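## Task

Scene 2: the same job with the green wire. Coil it as one strand in one direction until only a short total length stays unwound, counting only wire between the flanges and not past their rims or in the hole. Leave the reel flat, fully within the painted ring, with reel and wire clear of every table-fixed part such as arm bases. Release, move the arms away so nothing depends on them, and declare the scene finished yourself, since no other ending passes.

## Robot and tools

Robot: two 6-joint arms with parallel grippers, left_arm and right_arm. The names are labels, not image sides. Base poses in the scene frame: left_arm at (+0.002, +0.345, 0) m, quat_wxyz (+1.000, 0, 0, +0.014); right_arm at (+0.018, -0.308, 0) m, quat_wxyz (+0.996, 0, 0, +0.087).

Frame: one shared scene frame. The origin is on the tabletop midway between the arms, +z up, +x out over the table, and left_arm sits on the +y side. All positions are in metres. Orientations are quaternions written w first (qw, qx, qy, qz). In the gripper's own axes the fingers point along +z and close along y. end_effector_position is the pinch point between the pads, about 1 cm behind the fingertips.

Row format: every row has 16 numbers. The first 8 are left_arm x, y, z, qw, qx, qy, qz, opening. The last 8 are the same for right_arm. Both halves are always required. Position and quaternion are an absolute pose in the scene frame, not an offset. Opening runs from -1 (closed) to +1 (fully open, 0.093 m). To hold an arm still, repeat its last reported pose and the opening it needs in every row. Repeat the same quaternion too, rather than copying a reported one that may have drifted.

Tools:
- execute_actions(actions): a list of up to 15 actions. Each action is a table of up to 15 rows, one row per control step of 1/30 s, and one action lasts 15 steps (0.5 s). If a table is shorter, its last row repeats. A target more than 0.6 m from a gripper's current position along any of that gripper's axes gets the action refused for both arms. If the first action fails that check, or any action is malformed, the whole call does nothing. An empty list just returns state and images.
- move(target, speed, blocking): target is one 16-number row of absolute poses. Each gripper travels a straight line toward its pose, and both finish together within 0.5 to 10 s, stopping short if 10 s is not enough. speed is the top path speed in m/s, from 0.002 to 0.5, default 0.25. Rotation is capped at twice that value in rad/s. Openings are sent at the start. The path does not avoid obstacles or the other arm, and the real hand can lag, wander, or exceed the speed when the arm is stretched out. With blocking=false the reply comes after 0.5 s. Further moves and actions are then refused until a result shows the move has ended, so use wait or stop. A move costs about one action per 0.5 s.
- wait(seconds): 0 to 10 s. Each arm holds its last command and any running move continues.
- stop(): brakes a running move. Braking needs some room, and the fingers keep going.
- zoom_image(camera, region): region is [x0, y0, x1, y1] in image pixels, top-left origin, at most 504 by 504. camera is cam_high, cam_low, cam_left_wrist or cam_right_wrist, each 504x504.
- read_manual(section): licence texts only.
- finished_scene(scene): an integer from 1 to 2. It ends that scene for good and reports success. Call it only after releasing and moving clear. Replying without any tool call ends every remaining scene.

Motion limits: at every step the commanded pose is clipped to within 70 mm and 16 degrees of the measured pose. A long move therefore needs several actions, and an arm goes no further than its last clipped pose. Joint friction can leave the hand up to about 31 mm from the command, so very small commands may do nothing. When position and orientation cannot both be met, position wins. Elbows never fully straighten. Joint ranges in rad: waist -2.618 to 3.054, shoulder 0 to 3.142, elbow 0 to 3.142, wrist pitch and wrist yaw ±1.571, wrist roll ±2.094.

Reading results: the state line gives each gripper's position and quaternion, and reported positions get less accurate at long reach. Hand target lines show the pose each controller is currently driving toward. grip_measured is the gripper motor on the opening scale. The pads meet near -0.94, and each millimetre of object width adds about 0.0208. Each gripper carries a fixed bias of up to ±0.02. Commanding below the width reading squeezes harder, up to roughly 50 to 62 N per pad, less on very thin parts. Keep sending the closing value to keep the grip. The last number in Joint positions is the finger opening in metres. A 'pose unreachable' line means the clearance check changed or blocked that arm's command. HELD in the step readings marks held-back steps. The 'move:' line gives how the move ended (done, off_target, moving, held, fault) plus any limits: paced means the pose was clipped, and held means some steps were blocked, after which the arm may speed up a lot. Distances to targets are also given. FAULT lines report arm stops. MOTOR HOT appears from 75 °C. At 90 °C the arm stops for 10 s, and at 100 °C the arm goes limp and falls. Holding loads, even while you think, heats the motors, and some heat carries into scene 2.

Timing: the simulation keeps running while you compose replies.

Avoid: arms hitting or pressing on each other, fast impacts, pressing far past a contact point, dropping or sliding objects, and anything leaving the table. The reel must not end up against an arm base. Loose objects may occasionally be nudged by outside pushes.

Each tool is called after "Emit:" as name(argument=value, ...) on one line, values as JSON.

## Session

Emit:
execute_actions(actions=[])

Scene clock: 0.00 s.
left_arm: end_effector_position=(+0.0974, +0.0677, +0.3153) grip_measured=+0.993 end_effector_quat_wxyz=(+0.235, +0.820, +0.449, -0.266) | right_arm: end_effector_position=(+0.2310, -0.4929, +0.1444) grip_measured=+0.993 end_effector_quat_wxyz=(-0.073, +0.938, +0.335, +0.042)
Joint positions: left_arm=[-0.94   1.389  1.713 -1.45   0.594  1.09   0.093] | right_arm=[-0.971  1.694  1.487 -1.463 -0.137  1.651  0.093]
Joint velocities: left_arm=[-0.017  0.002  0.032  0.007 -0.022 -0.007 -0.001] | right_arm=[-0.007 -0.002  0.017  0.037 -0.007  0.037 -0.001]
Motor temperatures (°C, as the motors report them): left_arm=[18 23 25 19 16 19] | right_arm=[20 31 22 19 18 20]
Hand target (left_arm): +0.097, +0.068, +0.315; +0.235, +0.820, +0.449, -0.266
Hand target (right_arm): +0.231, -0.493, +0.144; -0.073, +0.938, +0.335, +0.042
camera_calibration (this result's frames):
cam_left_wrist: T_world_to_cam=[[-0.847844, 0.515179, -0.125505, 0.0878415], [0.529308, 0.808225, -0.25808, 0.00957298], [-0.0315215, -0.285242, -0.957937, 0.406406], [0, 0, 0, 1]] pos_world=[0.0822193, 0.062933, 0.402806]
cam_right_wrist: T_world_to_cam=[[-0.627077, 0.771339, 0.108675, 0.509924], [0.701547, 0.498605, 0.509142, 0.0497794], [0.338535, 0.395512, -0.853794, 0.320171], [0, 0, 0, 1]] pos_world=[0.17645, -0.544776, 0.192599]

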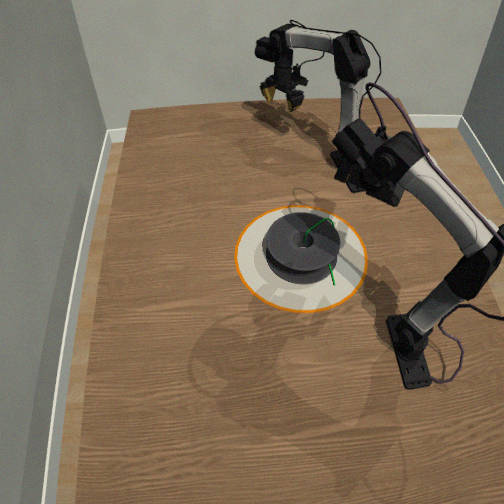

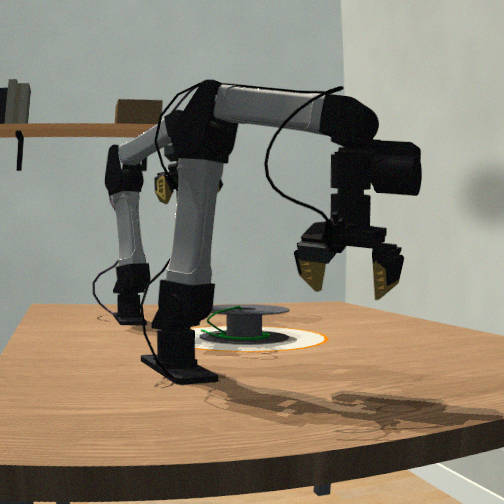

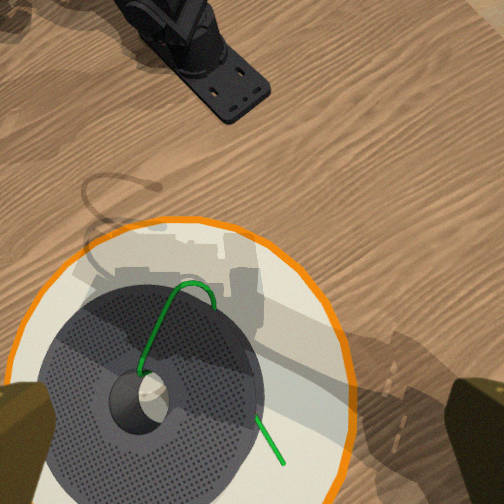

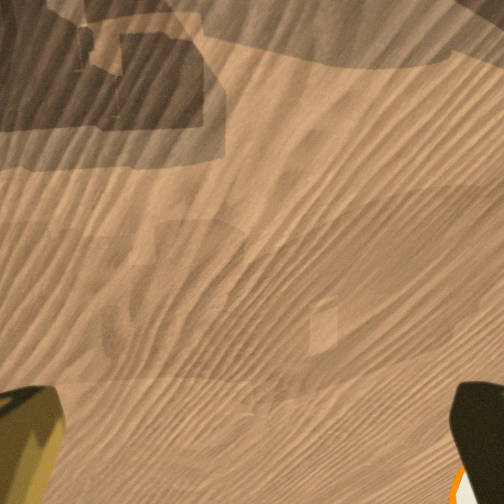

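Emit:
zoom_image(camera="cam_left_wrist", region=[20, 240, 320, 504])

Emit:
zoom_image(camera="cam_low", region=[180, 285, 340, 365])

Emit:
zoom_image(camera="cam_high", region=[225, 195, 385, 325])

Region (20, 240, 320, 504) of cam_left_wrist's 504x504 image, scaled by 1.680, with more detail than that image has; it fills the top 444 rows of this view, and the rest is white.

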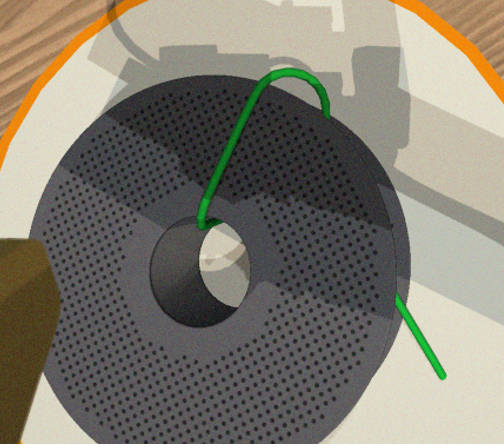

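Region (180, 285, 340, 365) of cam_low's 504x504 image, scaled by 3.150, with more detail than that image has.

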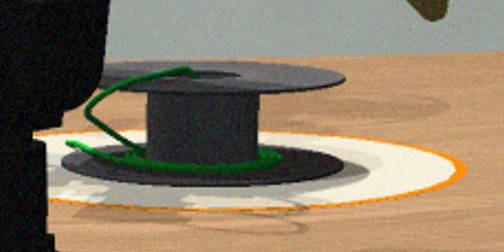

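Region (225, 195, 385, 325) of cam_high's 504x504 image, scaled by 3.150, with more detail than that image has; it fills the top 410 rows of this view, and the rest is white.

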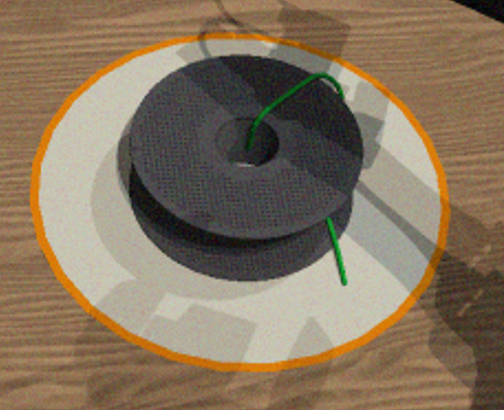

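Emit:
move(target=[0.27,0.04,0.17,0,0,1,0,0.8,0.17,-0.20,0.17,0,0,1,0,0.8], speed=0.3)

Scene clock: 7.73 s.
left_arm: end_effector_position=(+0.2657, +0.0336, +0.1717) grip_measured=+0.802 end_effector_quat_wxyz=(+0.015, +0.005, +1.000, -0.027) | right_arm: end_effector_position=(+0.1652, -0.2062, +0.1692) grip_measured=+0.803 end_effector_quat_wxyz=(-0.009, +0.008, +1.000, -0.015)
Joint positions: left_arm=[-0.891  2.089  2.133 -1.554  0.011 -0.853  0.084] | right_arm=[ 0.446  1.257  1.204 -1.55   0.015  0.635  0.084]
Joint velocities: left_arm=[-0.007 -0.007 -0.017 -0.051  0.022 -0.007  0.   ] | right_arm=[ 0.002 -0.012  0.017 -0.007 -0.037 -0.066  0.   ]
Motor temperatures (°C, as the motors report them): left_arm=[18 23 25 20 16 19] | right_arm=[20 32 22 19 18 20]
Hand target (left_arm): +0.269, +0.037, +0.171; +0.016, -0.002, +1.000, -0.018
Hand target (right_arm): +0.168, -0.205, +0.171; -0.008, -0.001, +1.000, -0.024
Off the commanded pose (left_arm): 0.008 m, 4 deg.
Off the commanded pose (right_arm): 0.008 m, 2 deg.
joint sent to its limit (left arm) — the command would take joint 4 (wrist pitch) past its lower limit, so that joint was sent only as far as its limit.
move: off_target (left_arm)
camera_calibration (this result's frames):
cam_left_wrist: T_world_to_cam=[[-0.0215436, -0.995685, 0.090261, 0.0243109], [-0.914583, 0.0560939, 0.400489, 0.206749], [-0.403824, -0.0739232, -0.911845, 0.348302], [0, 0, 0, 1]] pos_world=[0.330266, 0.0383562, 0.232603]
cam_right_wrist: T_world_to_cam=[[-0.0252119, -0.999231, 0.0300206, -0.206433], [-0.909577, 0.0353886, 0.414026, 0.127054], [-0.41477, -0.0168676, -0.90977, 0.299128], [0, 0, 0, 1]] pos_world=[0.23443, -0.205725, 0.225732]

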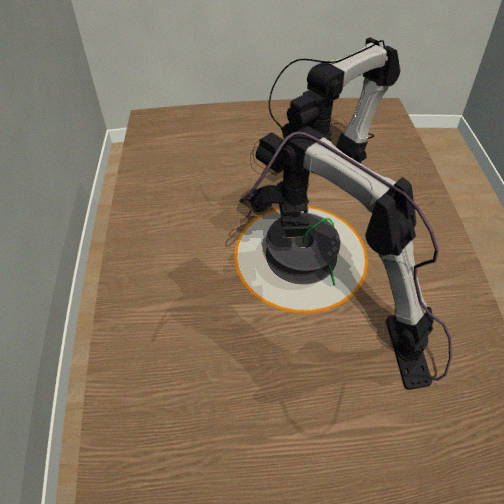

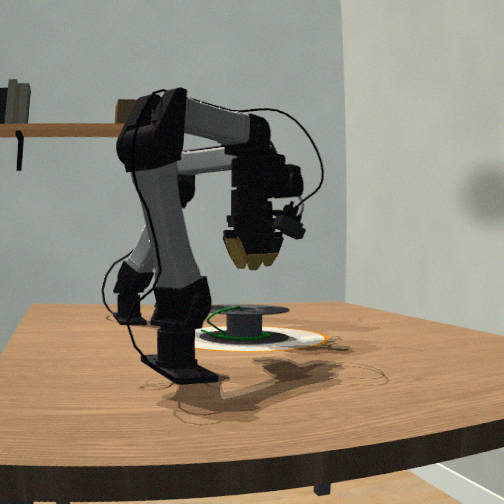

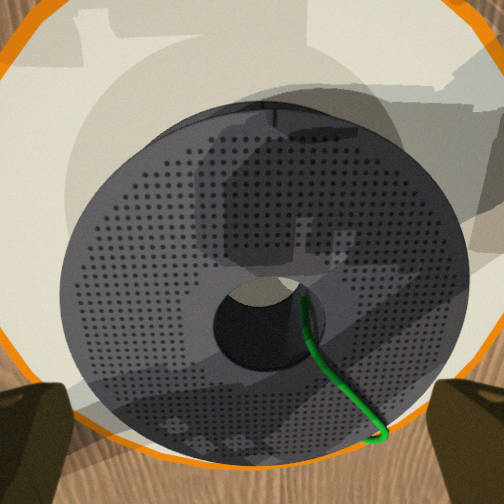

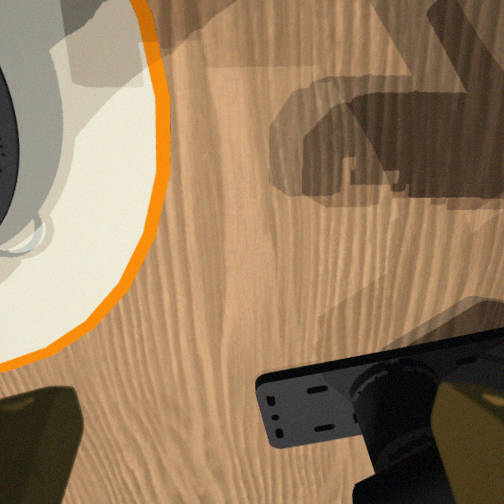

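Emit:
move(target=[0.22,0.20,0.16,0,0,1,0,0.8,0.190,-0.016,0.12,0,-0.3007,0.9537,0,-0.45], speed=0.3)

Scene clock: 17.10 s.
left_arm: end_effector_position=(+0.2201, +0.1977, +0.1569) grip_measured=+0.802 end_effector_quat_wxyz=(-0.013, -0.001, +1.000, +0.003) | right_arm: end_effector_position=(+0.1883, -0.0257, +0.1170) grip_measured=-0.447 end_effector_quat_wxyz=(-0.002, -0.294, +0.956, -0.012)
Joint positions: left_arm=[-0.615  1.562  1.408 -1.442  0.008 -0.59   0.084] | right_arm=[ 0.863  1.808  1.525 -1.307  0.016  0.44   0.024]
Joint velocities: left_arm=[-0.012  0.002 -0.002 -0.007 -0.037  0.051 -0.   ] | right_arm=[-0.012  0.002 -0.007 -0.051 -0.051  0.022 -0.   ]
Motor temperatures (°C, as the motors report them): left_arm=[18 26 26 20 16 19] | right_arm=[20 31 24 19 18 20]
Hand target (left_arm): +0.222, +0.200, +0.159; +0.001, -0.000, +1.000, -0.001
Hand target (right_arm): +0.190, -0.018, +0.117; +0.003, -0.301, +0.954, -0.008
Off the commanded pose (left_arm): 0.004 m, 2 deg.
Off the commanded pose (right_arm): 0.010 m, 2 deg.
move: done
camera_calibration (this result's frames):
cam_left_wrist: T_world_to_cam=[[-0.00605877, -0.999511, 0.0306766, 0.194713], [-0.890844, 0.0193309, 0.453897, 0.155484], [-0.454268, -0.024578, -0.890526, 0.326591], [0, 0, 0, 1]] pos_world=[0.288052, 0.199639, 0.214291]
cam_right_wrist: T_world_to_cam=[[0.553584, -0.83252, 0.0213275, -0.127533], [-0.765062, -0.498277, 0.407921, 0.123116], [-0.328976, -0.242135, -0.912768, 0.24263], [0, 0, 0, 1]] pos_world=[0.244611, 0.0139216, 0.173963]

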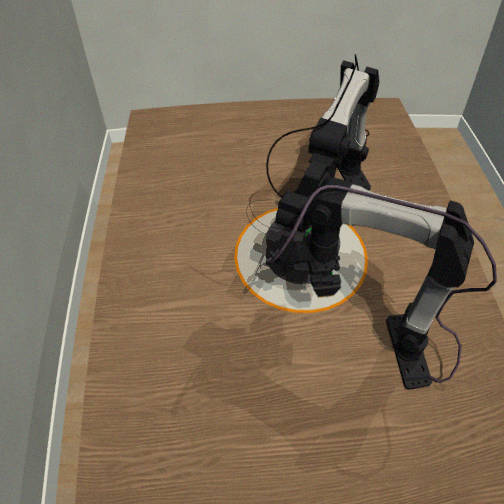

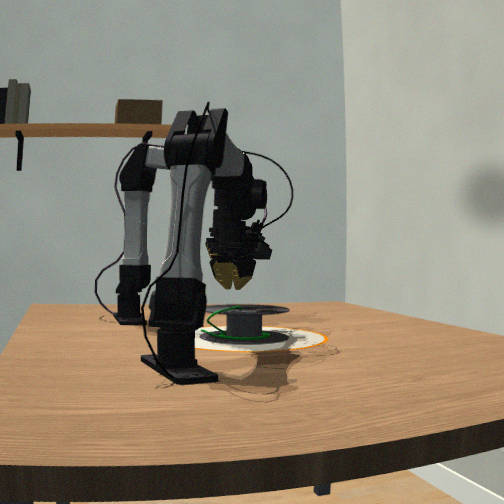

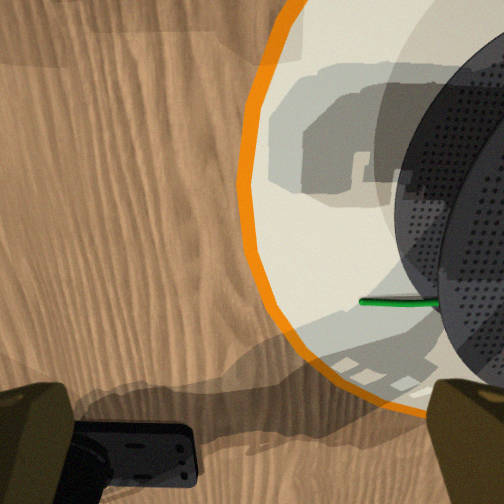

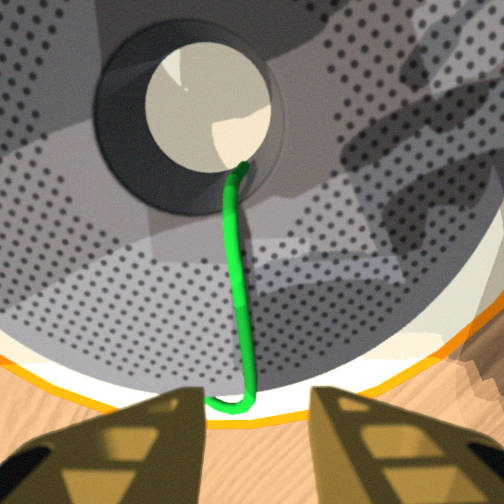

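Emit:
execute_actions(actions=[])

Scene clock: 19.87 s.
left_arm: end_effector_position=(+0.2203, +0.1976, +0.1569) grip_measured=+0.802 end_effector_quat_wxyz=(-0.013, +0.000, +1.000, +0.003) | right_arm: end_effector_position=(+0.1883, -0.0257, +0.1170) grip_measured=-0.447 end_effector_quat_wxyz=(-0.002, -0.295, +0.955, -0.012)
Joint positions: left_arm=[-0.615  1.562  1.408 -1.441  0.008 -0.587  0.084] | right_arm=[ 0.863  1.808  1.525 -1.307  0.016  0.438  0.024]
Joint velocities: left_arm=[ 0.007 -0.017 -0.042  0.037  0.007  0.037 -0.001] | right_arm=[ 0.002 -0.002 -0.017 -0.022 -0.007 -0.066  0.001]
Motor temperatures (°C, as the motors report them): left_arm=[18 26 26 20 16 19] | right_arm=[20 32 24 19 18 20]
Hand target (left_arm): +0.222, +0.200, +0.159; +0.001, -0.000, +1.000, -0.001
Hand target (right_arm): +0.190, -0.018, +0.117; +0.003, -0.301, +0.954, -0.008
Off the commanded pose (left_arm): 0.004 m, 1 deg.
Off the commanded pose (right_arm): 0.010 m, 2 deg.
camera_calibration (this result's frames):
cam_left_wrist: T_world_to_cam=[[-0.00874591, -0.999476, 0.0311625, 0.195121], [-0.891069, 0.0219319, 0.453338, 0.155248], [-0.453784, -0.0238031, -0.890794, 0.326437], [0, 0, 0, 1]] pos_world=[0.288175, 0.199384, 0.214327]
cam_right_wrist: T_world_to_cam=[[0.555806, -0.831039, 0.0212997, -0.12791], [-0.763703, -0.500314, 0.407976, 0.122801], [-0.328388, -0.243022, -0.912744, 0.242494], [0, 0, 0, 1]] pos_world=[0.244508, 0.0140725, 0.173959]

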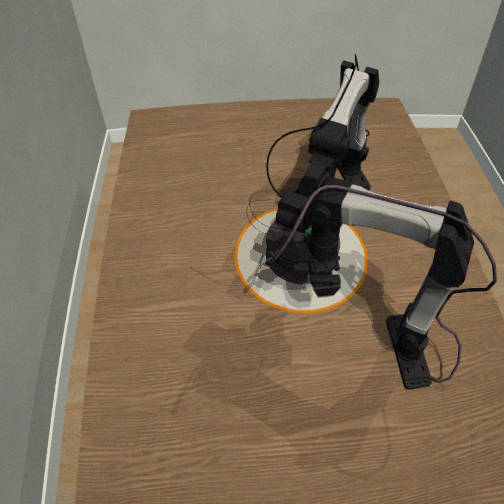

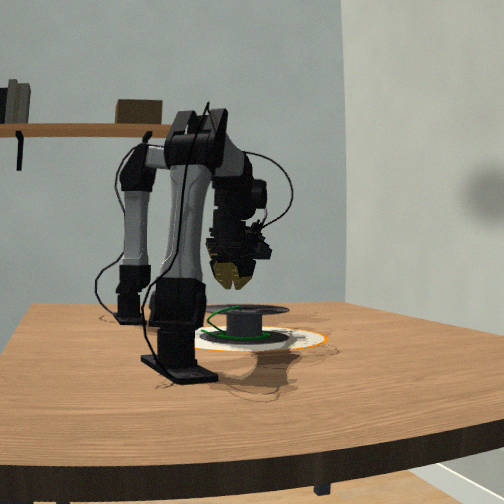

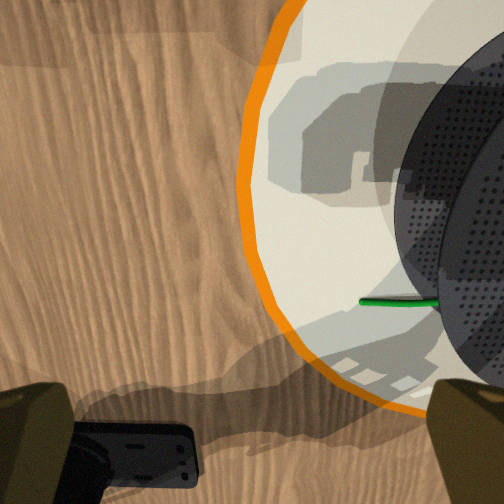

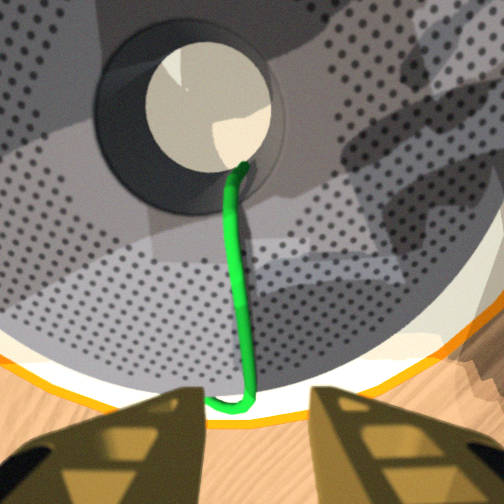

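Emit:
move(target=[0.222,0.20,0.159,0,0,1,0,0.8, 0.209,-0.001,0.095,0,-0.3007,0.9537,0,-0.45], speed=0.1)

Scene clock: 22.63 s.
left_arm: end_effector_position=(+0.2203, +0.1976, +0.1569) grip_measured=+0.802 end_effector_quat_wxyz=(-0.013, +0.000, +1.000, +0.003) | right_arm: end_effector_position=(+0.2034, -0.0083, +0.0952) grip_measured=-0.447 end_effector_quat_wxyz=(-0.002, -0.302, +0.953, -0.010)
Joint positions: left_arm=[-0.615  1.562  1.408 -1.441  0.008 -0.587  0.084] | right_arm=[ 0.85   1.9    1.558 -1.246  0.013  0.41   0.024]
Joint velocities: left_arm=[-0.027 -0.007 -0.007 -0.007 -0.007 -0.037 -0.   ] | right_arm=[ 0.012  0.007 -0.007  0.022 -0.051 -0.051  0.001]
Motor temperatures (°C, as the motors report them): left_arm=[18 26 26 20 16 19] | right_arm=[20 32 24 19 18 20]
Hand target (left_arm): +0.222, +0.200, +0.159; -0.000, +0.000, +1.000, +0.000
Hand target (right_arm): +0.209, -0.001, +0.094; +0.000, -0.301, +0.954, +0.000
Off the commanded pose (left_arm): 0.004 m, 1 deg.
Off the commanded pose (right_arm): 0.009 m, 1 deg.
move: done
camera_calibration (this result's frames):
cam_left_wrist: T_world_to_cam=[[-0.00912698, -0.999472, 0.0311721, 0.195202], [-0.891059, 0.022276, 0.45334, 0.155178], [-0.453795, -0.0236386, -0.890793, 0.326406], [0, 0, 0, 1]] pos_world=[0.288176, 0.199358, 0.214327]
cam_right_wrist: T_world_to_cam=[[0.567472, -0.823208, 0.0174416, -0.123376], [-0.755664, -0.512265, 0.408114, 0.150143], [-0.327028, -0.244773, -0.912764, 0.231511], [0, 0, 0, 1]] pos_world=[0.259181, 0.0320164, 0.152191]

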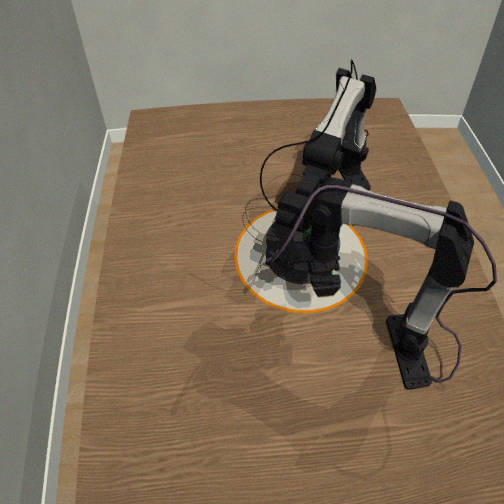

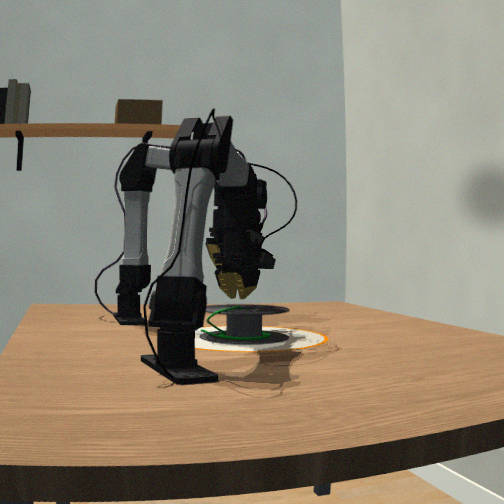

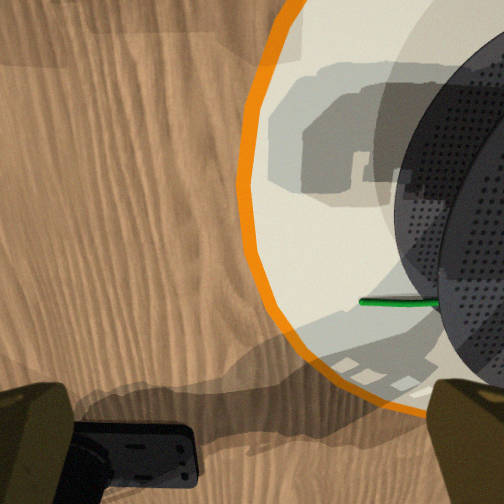

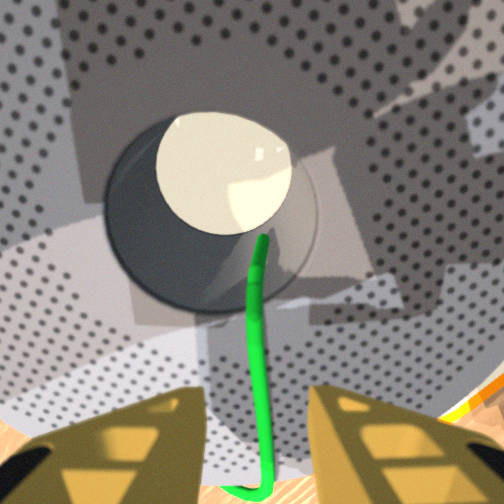

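Emit:
move(target=[0.222,0.20,0.159,0,0,1,0,0.8, 0.209,-0.001,0.066,0,-0.3007,0.9537,0,-0.45], speed=0.05)

Scene clock: 25.57 s.
left_arm: end_effector_position=(+0.2203, +0.1976, +0.1569) grip_measured=+0.802 end_effector_quat_wxyz=(-0.013, +0.000, +1.000, +0.003) | right_arm: end_effector_position=(+0.2092, +0.0013, +0.0773) grip_measured=-0.447 end_effector_quat_wxyz=(+0.013, -0.302, +0.953, +0.003)
Joint positions: left_arm=[-0.615  1.562  1.408 -1.441  0.008 -0.587  0.084] | right_arm=[ 0.85   1.916  1.507 -1.139  0.012  0.409  0.024]
Joint velocities: left_arm=[-0.007 -0.007 -0.017 -0.051  0.051  0.022 -0.001] | right_arm=[ 0.002  0.007  0.012  0.051  0.022 -0.095 -0.001]
Motor temperatures (°C, as the motors report them): left_arm=[18 27 26 20 16 19] | right_arm=[20 33 24 19 18 20]
Hand target (left_arm): +0.222, +0.200, +0.159; -0.000, +0.000, +1.000, +0.000
Hand target (right_arm): +0.208, -0.002, +0.066; -0.000, -0.301, +0.954, -0.000
Off the commanded pose (left_arm): 0.004 m, 1 deg.
Off the commanded pose (right_arm): 0.011 m, 1 deg.
move: off_target (right_arm)
camera_calibration (this result's frames):
cam_left_wrist: T_world_to_cam=[[-0.00912698, -0.999472, 0.0311721, 0.195202], [-0.891059, 0.022276, 0.45334, 0.155178], [-0.453795, -0.0236386, -0.890793, 0.326406], [0, 0, 0, 1]] pos_world=[0.288176, 0.199358, 0.214327]
cam_right_wrist: T_world_to_cam=[[0.567915, -0.823087, 0.000921412, -0.117232], [-0.76322, -0.526188, 0.374995, 0.170938], [-0.308169, -0.213668, -0.927026, 0.216521], [0, 0, 0, 1]] pos_world=[0.263766, 0.0397165, 0.136727]

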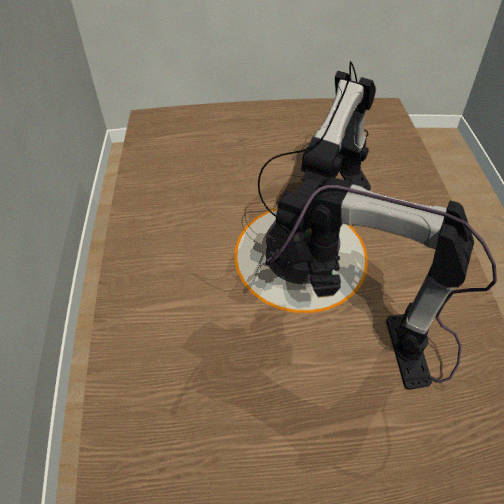

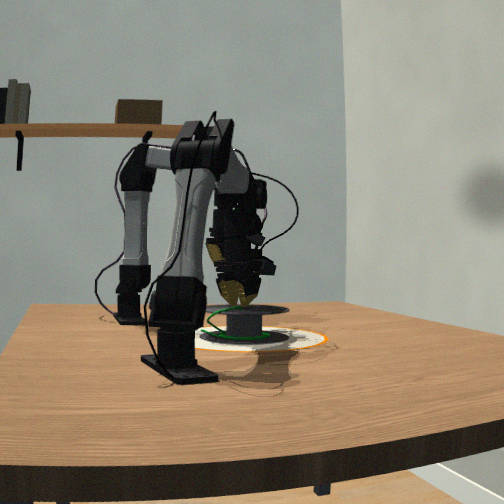

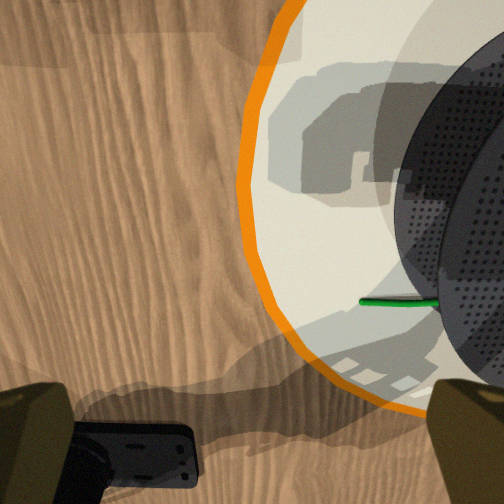

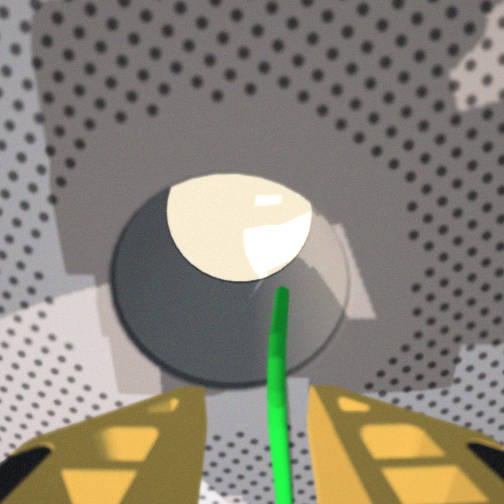

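Emit:
move(target=[0.222,0.20,0.159,0,0,1,0,0.8, 0.209,0.001,0.070,0,-0.3007,0.9537,0,-1], speed=0.05)

Emit:
move(target=[0.222,0.20,0.159,0,0,1,0,0.8, 0.205,0.001,0.125,0,-0.3007,0.9537,0,-1], speed=0.06)

Scene clock: 26.63 s.
left_arm: end_effector_position=(+0.2203, +0.1976, +0.1569) grip_measured=+0.802 end_effector_quat_wxyz=(-0.013, +0.000, +1.000, +0.003) | right_arm: end_effector_position=(+0.2094, +0.0016, +0.0773) grip_measured=-0.999 end_effector_quat_wxyz=(+0.013, -0.302, +0.953, +0.003)
Joint positions: left_arm=[-0.615  1.562  1.408 -1.441  0.008 -0.587  0.084] | right_arm=[ 0.85   1.916  1.507 -1.138  0.012  0.409  0.   ]
Joint velocities: left_arm=[-0.012  0.022  0.012 -0.037  0.022  0.037 -0.001] | right_arm=[ 0.002 -0.012 -0.002 -0.007  0.022  0.081  0.   ]
Motor temperatures (°C, as the motors report them): left_arm=[18 27 26 20 16 19] | right_arm=[20 33 24 19 18 20]
Hand target (left_arm): +0.222, +0.200, +0.159; -0.000, +0.000, +1.000, +0.000
Hand target (right_arm): +0.209, +0.001, +0.070; +0.000, -0.301, +0.954, +0.000
Off the commanded pose (left_arm): 0.004 m, 1 deg.
Off the commanded pose (right_arm): 0.007 m, 2 deg.
move: done
camera_calibration (this result's frames):
cam_left_wrist: T_world_to_cam=[[-0.00912698, -0.999472, 0.0311721, 0.195202], [-0.891059, 0.022276, 0.45334, 0.155178], [-0.453795, -0.0236386, -0.890793, 0.326406], [0, 0, 0, 1]] pos_world=[0.288176, 0.199358, 0.214327]
cam_right_wrist: T_world_to_cam=[[0.567914, -0.823088, 0.000299534, -0.117034], [-0.763517, -0.526676, 0.373703, 0.17141], [-0.307433, -0.21246, -0.927548, 0.21654], [0, 0, 0, 1]] pos_world=[0.263911, 0.0399548, 0.136829]

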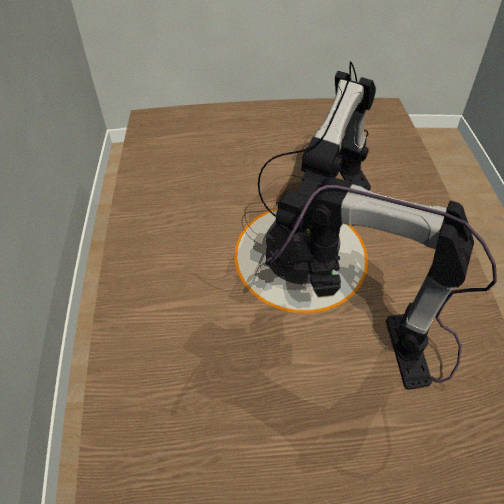

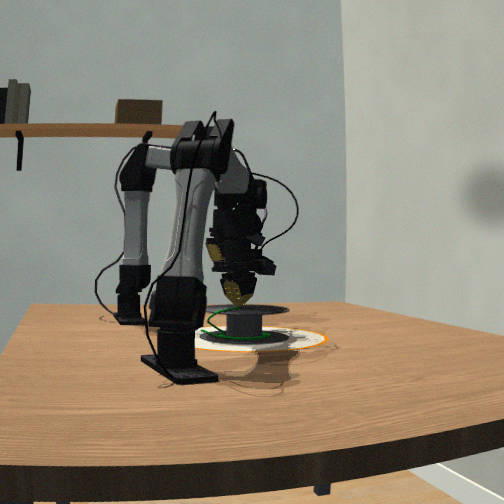

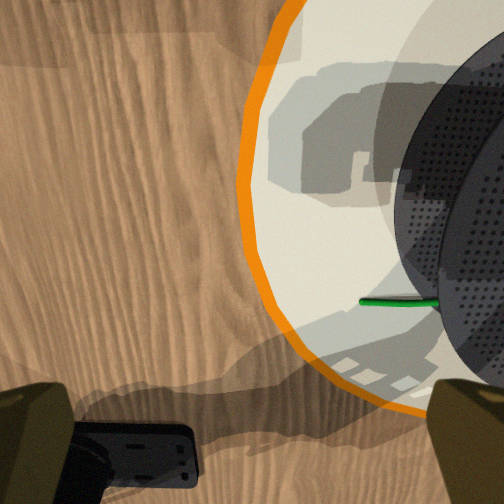

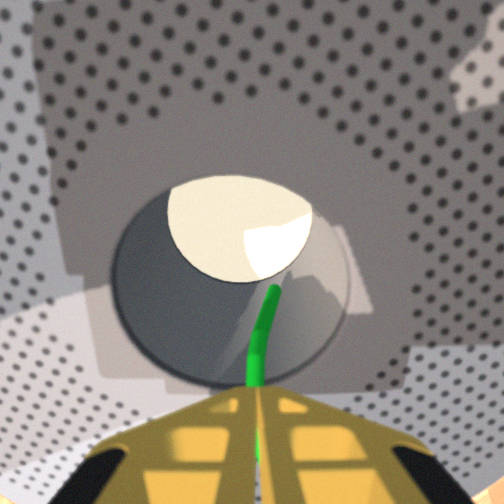

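Scene clock: 27.93 s.
left_arm: end_effector_position=(+0.2203, +0.1976, +0.1569) grip_measured=+0.802 end_effector_quat_wxyz=(-0.013, +0.000, +1.000, +0.003) | right_arm: end_effector_position=(+0.2081, -0.0005, +0.1208) grip_measured=-0.999 end_effector_quat_wxyz=(+0.004, -0.301, +0.953, -0.005)
Joint positions: left_arm=[-0.615  1.562  1.408 -1.441  0.008 -0.587  0.084] | right_arm=[ 0.85   1.916  1.68  -1.336  0.012  0.411  0.   ]
Joint velocities: left_arm=[ 0.007  0.002 -0.017 -0.007  0.007  0.081 -0.   ] | right_arm=[ 0.002  0.002  0.002 -0.037 -0.007  0.037  0.   ]
Motor temperatures (°C, as the motors report them): left_arm=[18 27 26 20 16 19] | right_arm=[20 33 25 19 18 20]
Hand target (left_arm): +0.222, +0.200, +0.159; -0.000, +0.000, +1.000, +0.000
Hand target (right_arm): +0.206, +0.002, +0.125; +0.000, -0.301, +0.954, +0.000
Off the commanded pose (left_arm): 0.004 m, 1 deg.
Off the commanded pose (right_arm): 0.005 m, 1 deg.
move: done
camera_calibration (this result's frames):
cam_left_wrist: T_world_to_cam=[[-0.00912698, -0.999472, 0.0311721, 0.195202], [-0.891059, 0.022276, 0.45334, 0.155178], [-0.453795, -0.0236386, -0.890793, 0.326406], [0, 0, 0, 1]] pos_world=[0.288176, 0.199358, 0.214327]
cam_right_wrist: T_world_to_cam=[[0.566412, -0.824056, 0.0103958, -0.118945], [-0.759555, -0.5171, 0.394567, 0.149751], [-0.31977, -0.231384, -0.918808, 0.257571], [0, 0, 0, 1]] pos_world=[0.263479, 0.0390169, 0.178808]

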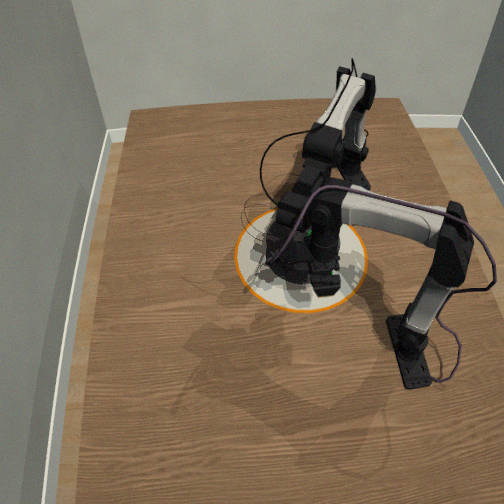

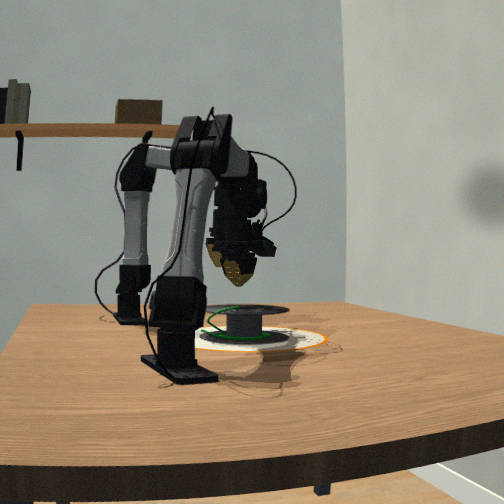

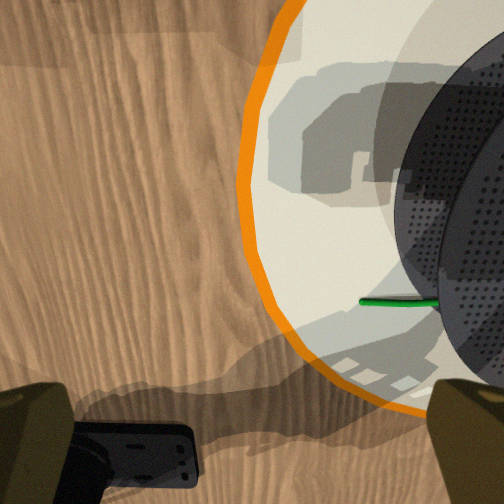

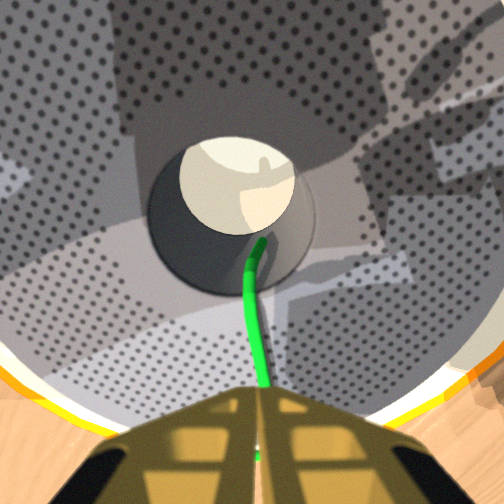

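Emit:
move(target=[0.222,0.20,0.159,0,0,1,0,0.8, 0.207,0.001,0.10,0,-0.3007,0.9537,0,-0.45], speed=0.08)

Emit:
move(target=[0.222,0.20,0.159,0,0,1,0,0.8, 0.200,-0.001,0.052,0,-0.3007,0.9537,0,-0.45], speed=0.06)

Scene clock: 29.27 s.
left_arm: end_effector_position=(+0.2203, +0.1976, +0.1569) grip_measured=+0.802 end_effector_quat_wxyz=(-0.013, +0.000, +1.000, +0.003) | right_arm: end_effector_position=(+0.2091, +0.0012, +0.1067) grip_measured=-0.453 end_effector_quat_wxyz=(+0.007, -0.301, +0.953, -0.002)
Joint positions: left_arm=[-0.615  1.562  1.408 -1.441  0.008 -0.587  0.084] | right_arm=[ 0.85   1.916  1.624 -1.271  0.012  0.411  0.023]
Joint velocities: left_arm=[ 0.017 -0.012  0.002 -0.081 -0.095 -0.022  0.001] | right_arm=[ 0.007  0.007 -0.002 -0.037  0.037 -0.007 -0.   ]
Motor temperatures (°C, as the motors report them): left_arm=[18 27 26 20 16 19] | right_arm=[20 33 25 19 18 20]
Hand target (left_arm): +0.222, +0.200, +0.159; -0.000, +0.000, +1.000, +0.000
Hand target (right_arm): +0.207, +0.001, +0.100; -0.000, -0.301, +0.954, -0.000
Off the commanded pose (left_arm): 0.004 m, 1 deg.
Off the commanded pose (right_arm): 0.007 m, 1 deg.
move: done
camera_calibration (this result's frames):
cam_left_wrist: T_world_to_cam=[[-0.00912698, -0.999472, 0.0311721, 0.195202], [-0.891059, 0.022276, 0.45334, 0.155178], [-0.453795, -0.0236386, -0.890793, 0.326406], [0, 0, 0, 1]] pos_world=[0.288176, 0.199358, 0.214327]
cam_right_wrist: T_world_to_cam=[[0.56637, -0.824125, 0.00649328, -0.117561], [-0.761493, -0.520281, 0.38657, 0.158248], [-0.315203, -0.223886, -0.922237, 0.244711], [0, 0, 0, 1]] pos_world=[0.264222, 0.0402361, 0.165271]

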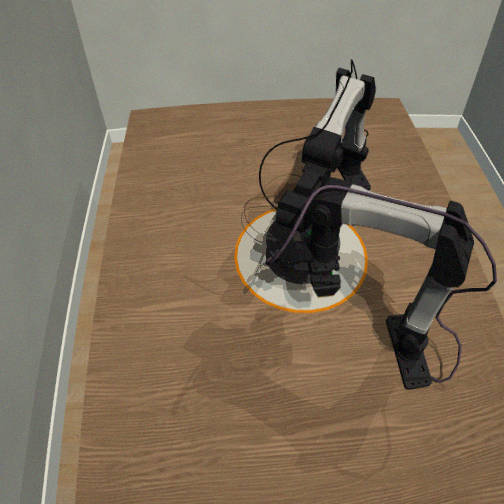

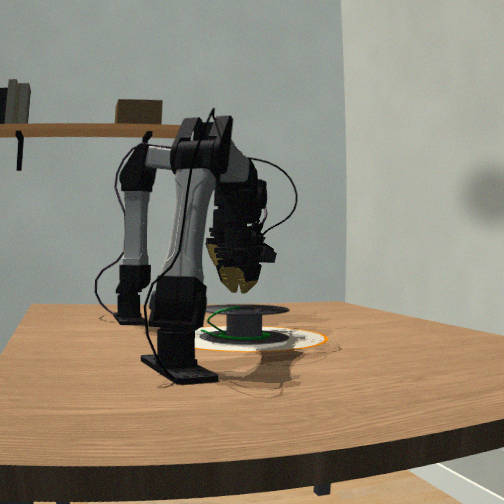

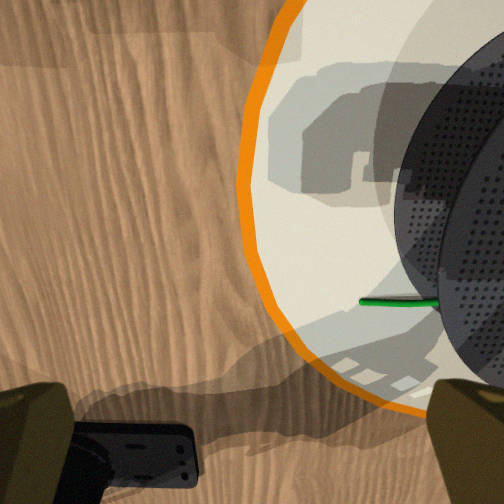

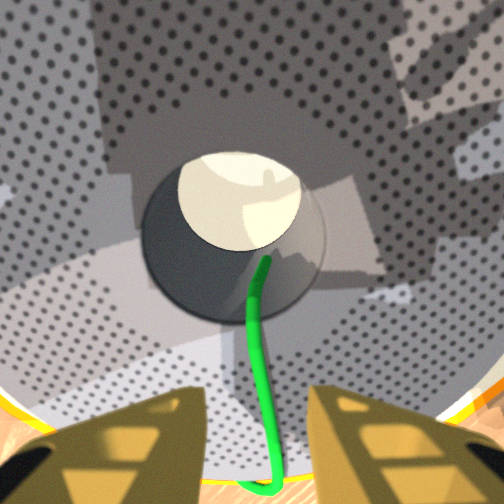

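Scene clock: 30.43 s.
left_arm: end_effector_position=(+0.2203, +0.1976, +0.1569) grip_measured=+0.802 end_effector_quat_wxyz=(-0.013, +0.000, +1.000, +0.003) | right_arm: end_effector_position=(+0.2052, -0.0053, +0.0693) grip_measured=-0.453 end_effector_quat_wxyz=(+0.006, -0.299, +0.954, -0.003)
Joint positions: left_arm=[-0.615  1.562  1.408 -1.441  0.008 -0.587  0.084] | right_arm=[ 0.85   1.908  1.464 -1.122  0.012  0.417  0.023]
Joint velocities: left_arm=[-0.007 -0.012 -0.002  0.007  0.037  0.037  0.   ] | right_arm=[-0.007  0.007  0.012 -0.007  0.037  0.125  0.   ]
Motor temperatures (°C, as the motors report them): left_arm=[18 27 26 20 16 19] | right_arm=[20 34 25 19 18 20]
Hand target (left_arm): +0.222, +0.200, +0.159; -0.000, +0.000, +1.000, +0.000
Hand target (right_arm): +0.199, -0.003, +0.053; -0.000, -0.301, +0.954, -0.001
Off the commanded pose (left_arm): 0.004 m, 1 deg.
Off the commanded pose (right_arm): 0.019 m, 1 deg.
move: off_target (right_arm)
camera_calibration (this result's frames):
cam_left_wrist: T_world_to_cam=[[-0.00912698, -0.999472, 0.0311721, 0.195202], [-0.891059, 0.022276, 0.45334, 0.155178], [-0.453795, -0.0236386, -0.890793, 0.326406], [0, 0, 0, 1]] pos_world=[0.288176, 0.199358, 0.214327]
cam_right_wrist: T_world_to_cam=[[0.561342, -0.827549, 0.0076797, -0.119499], [-0.764036, -0.514649, 0.389083, 0.166671], [-0.318033, -0.224276, -0.921171, 0.208075], [0, 0, 0, 1]] pos_world=[0.260597, 0.0335523, 0.127742]

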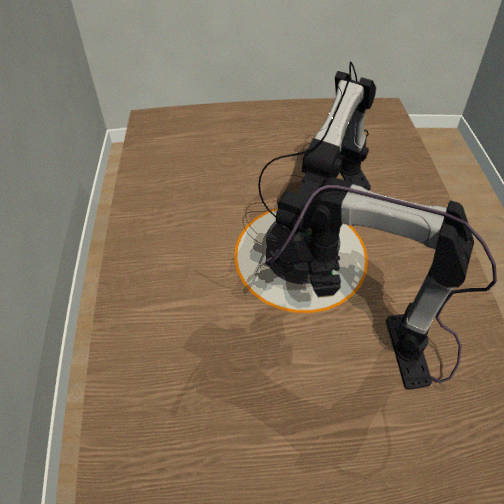

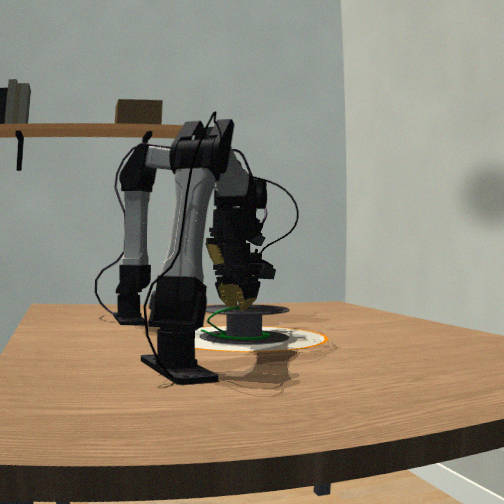

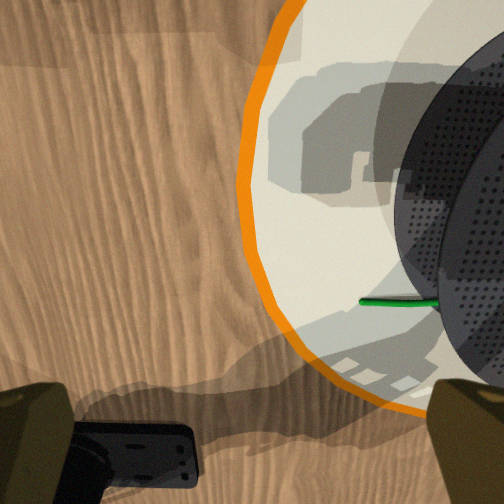

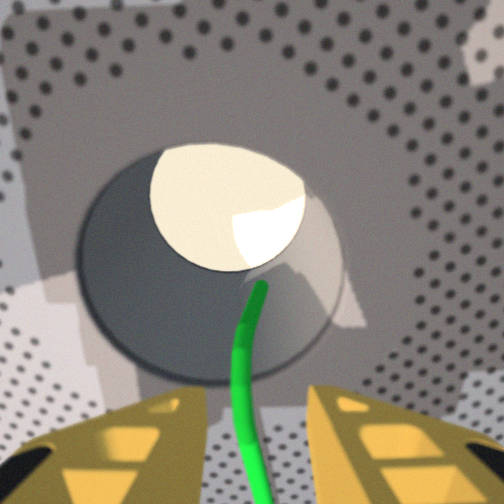

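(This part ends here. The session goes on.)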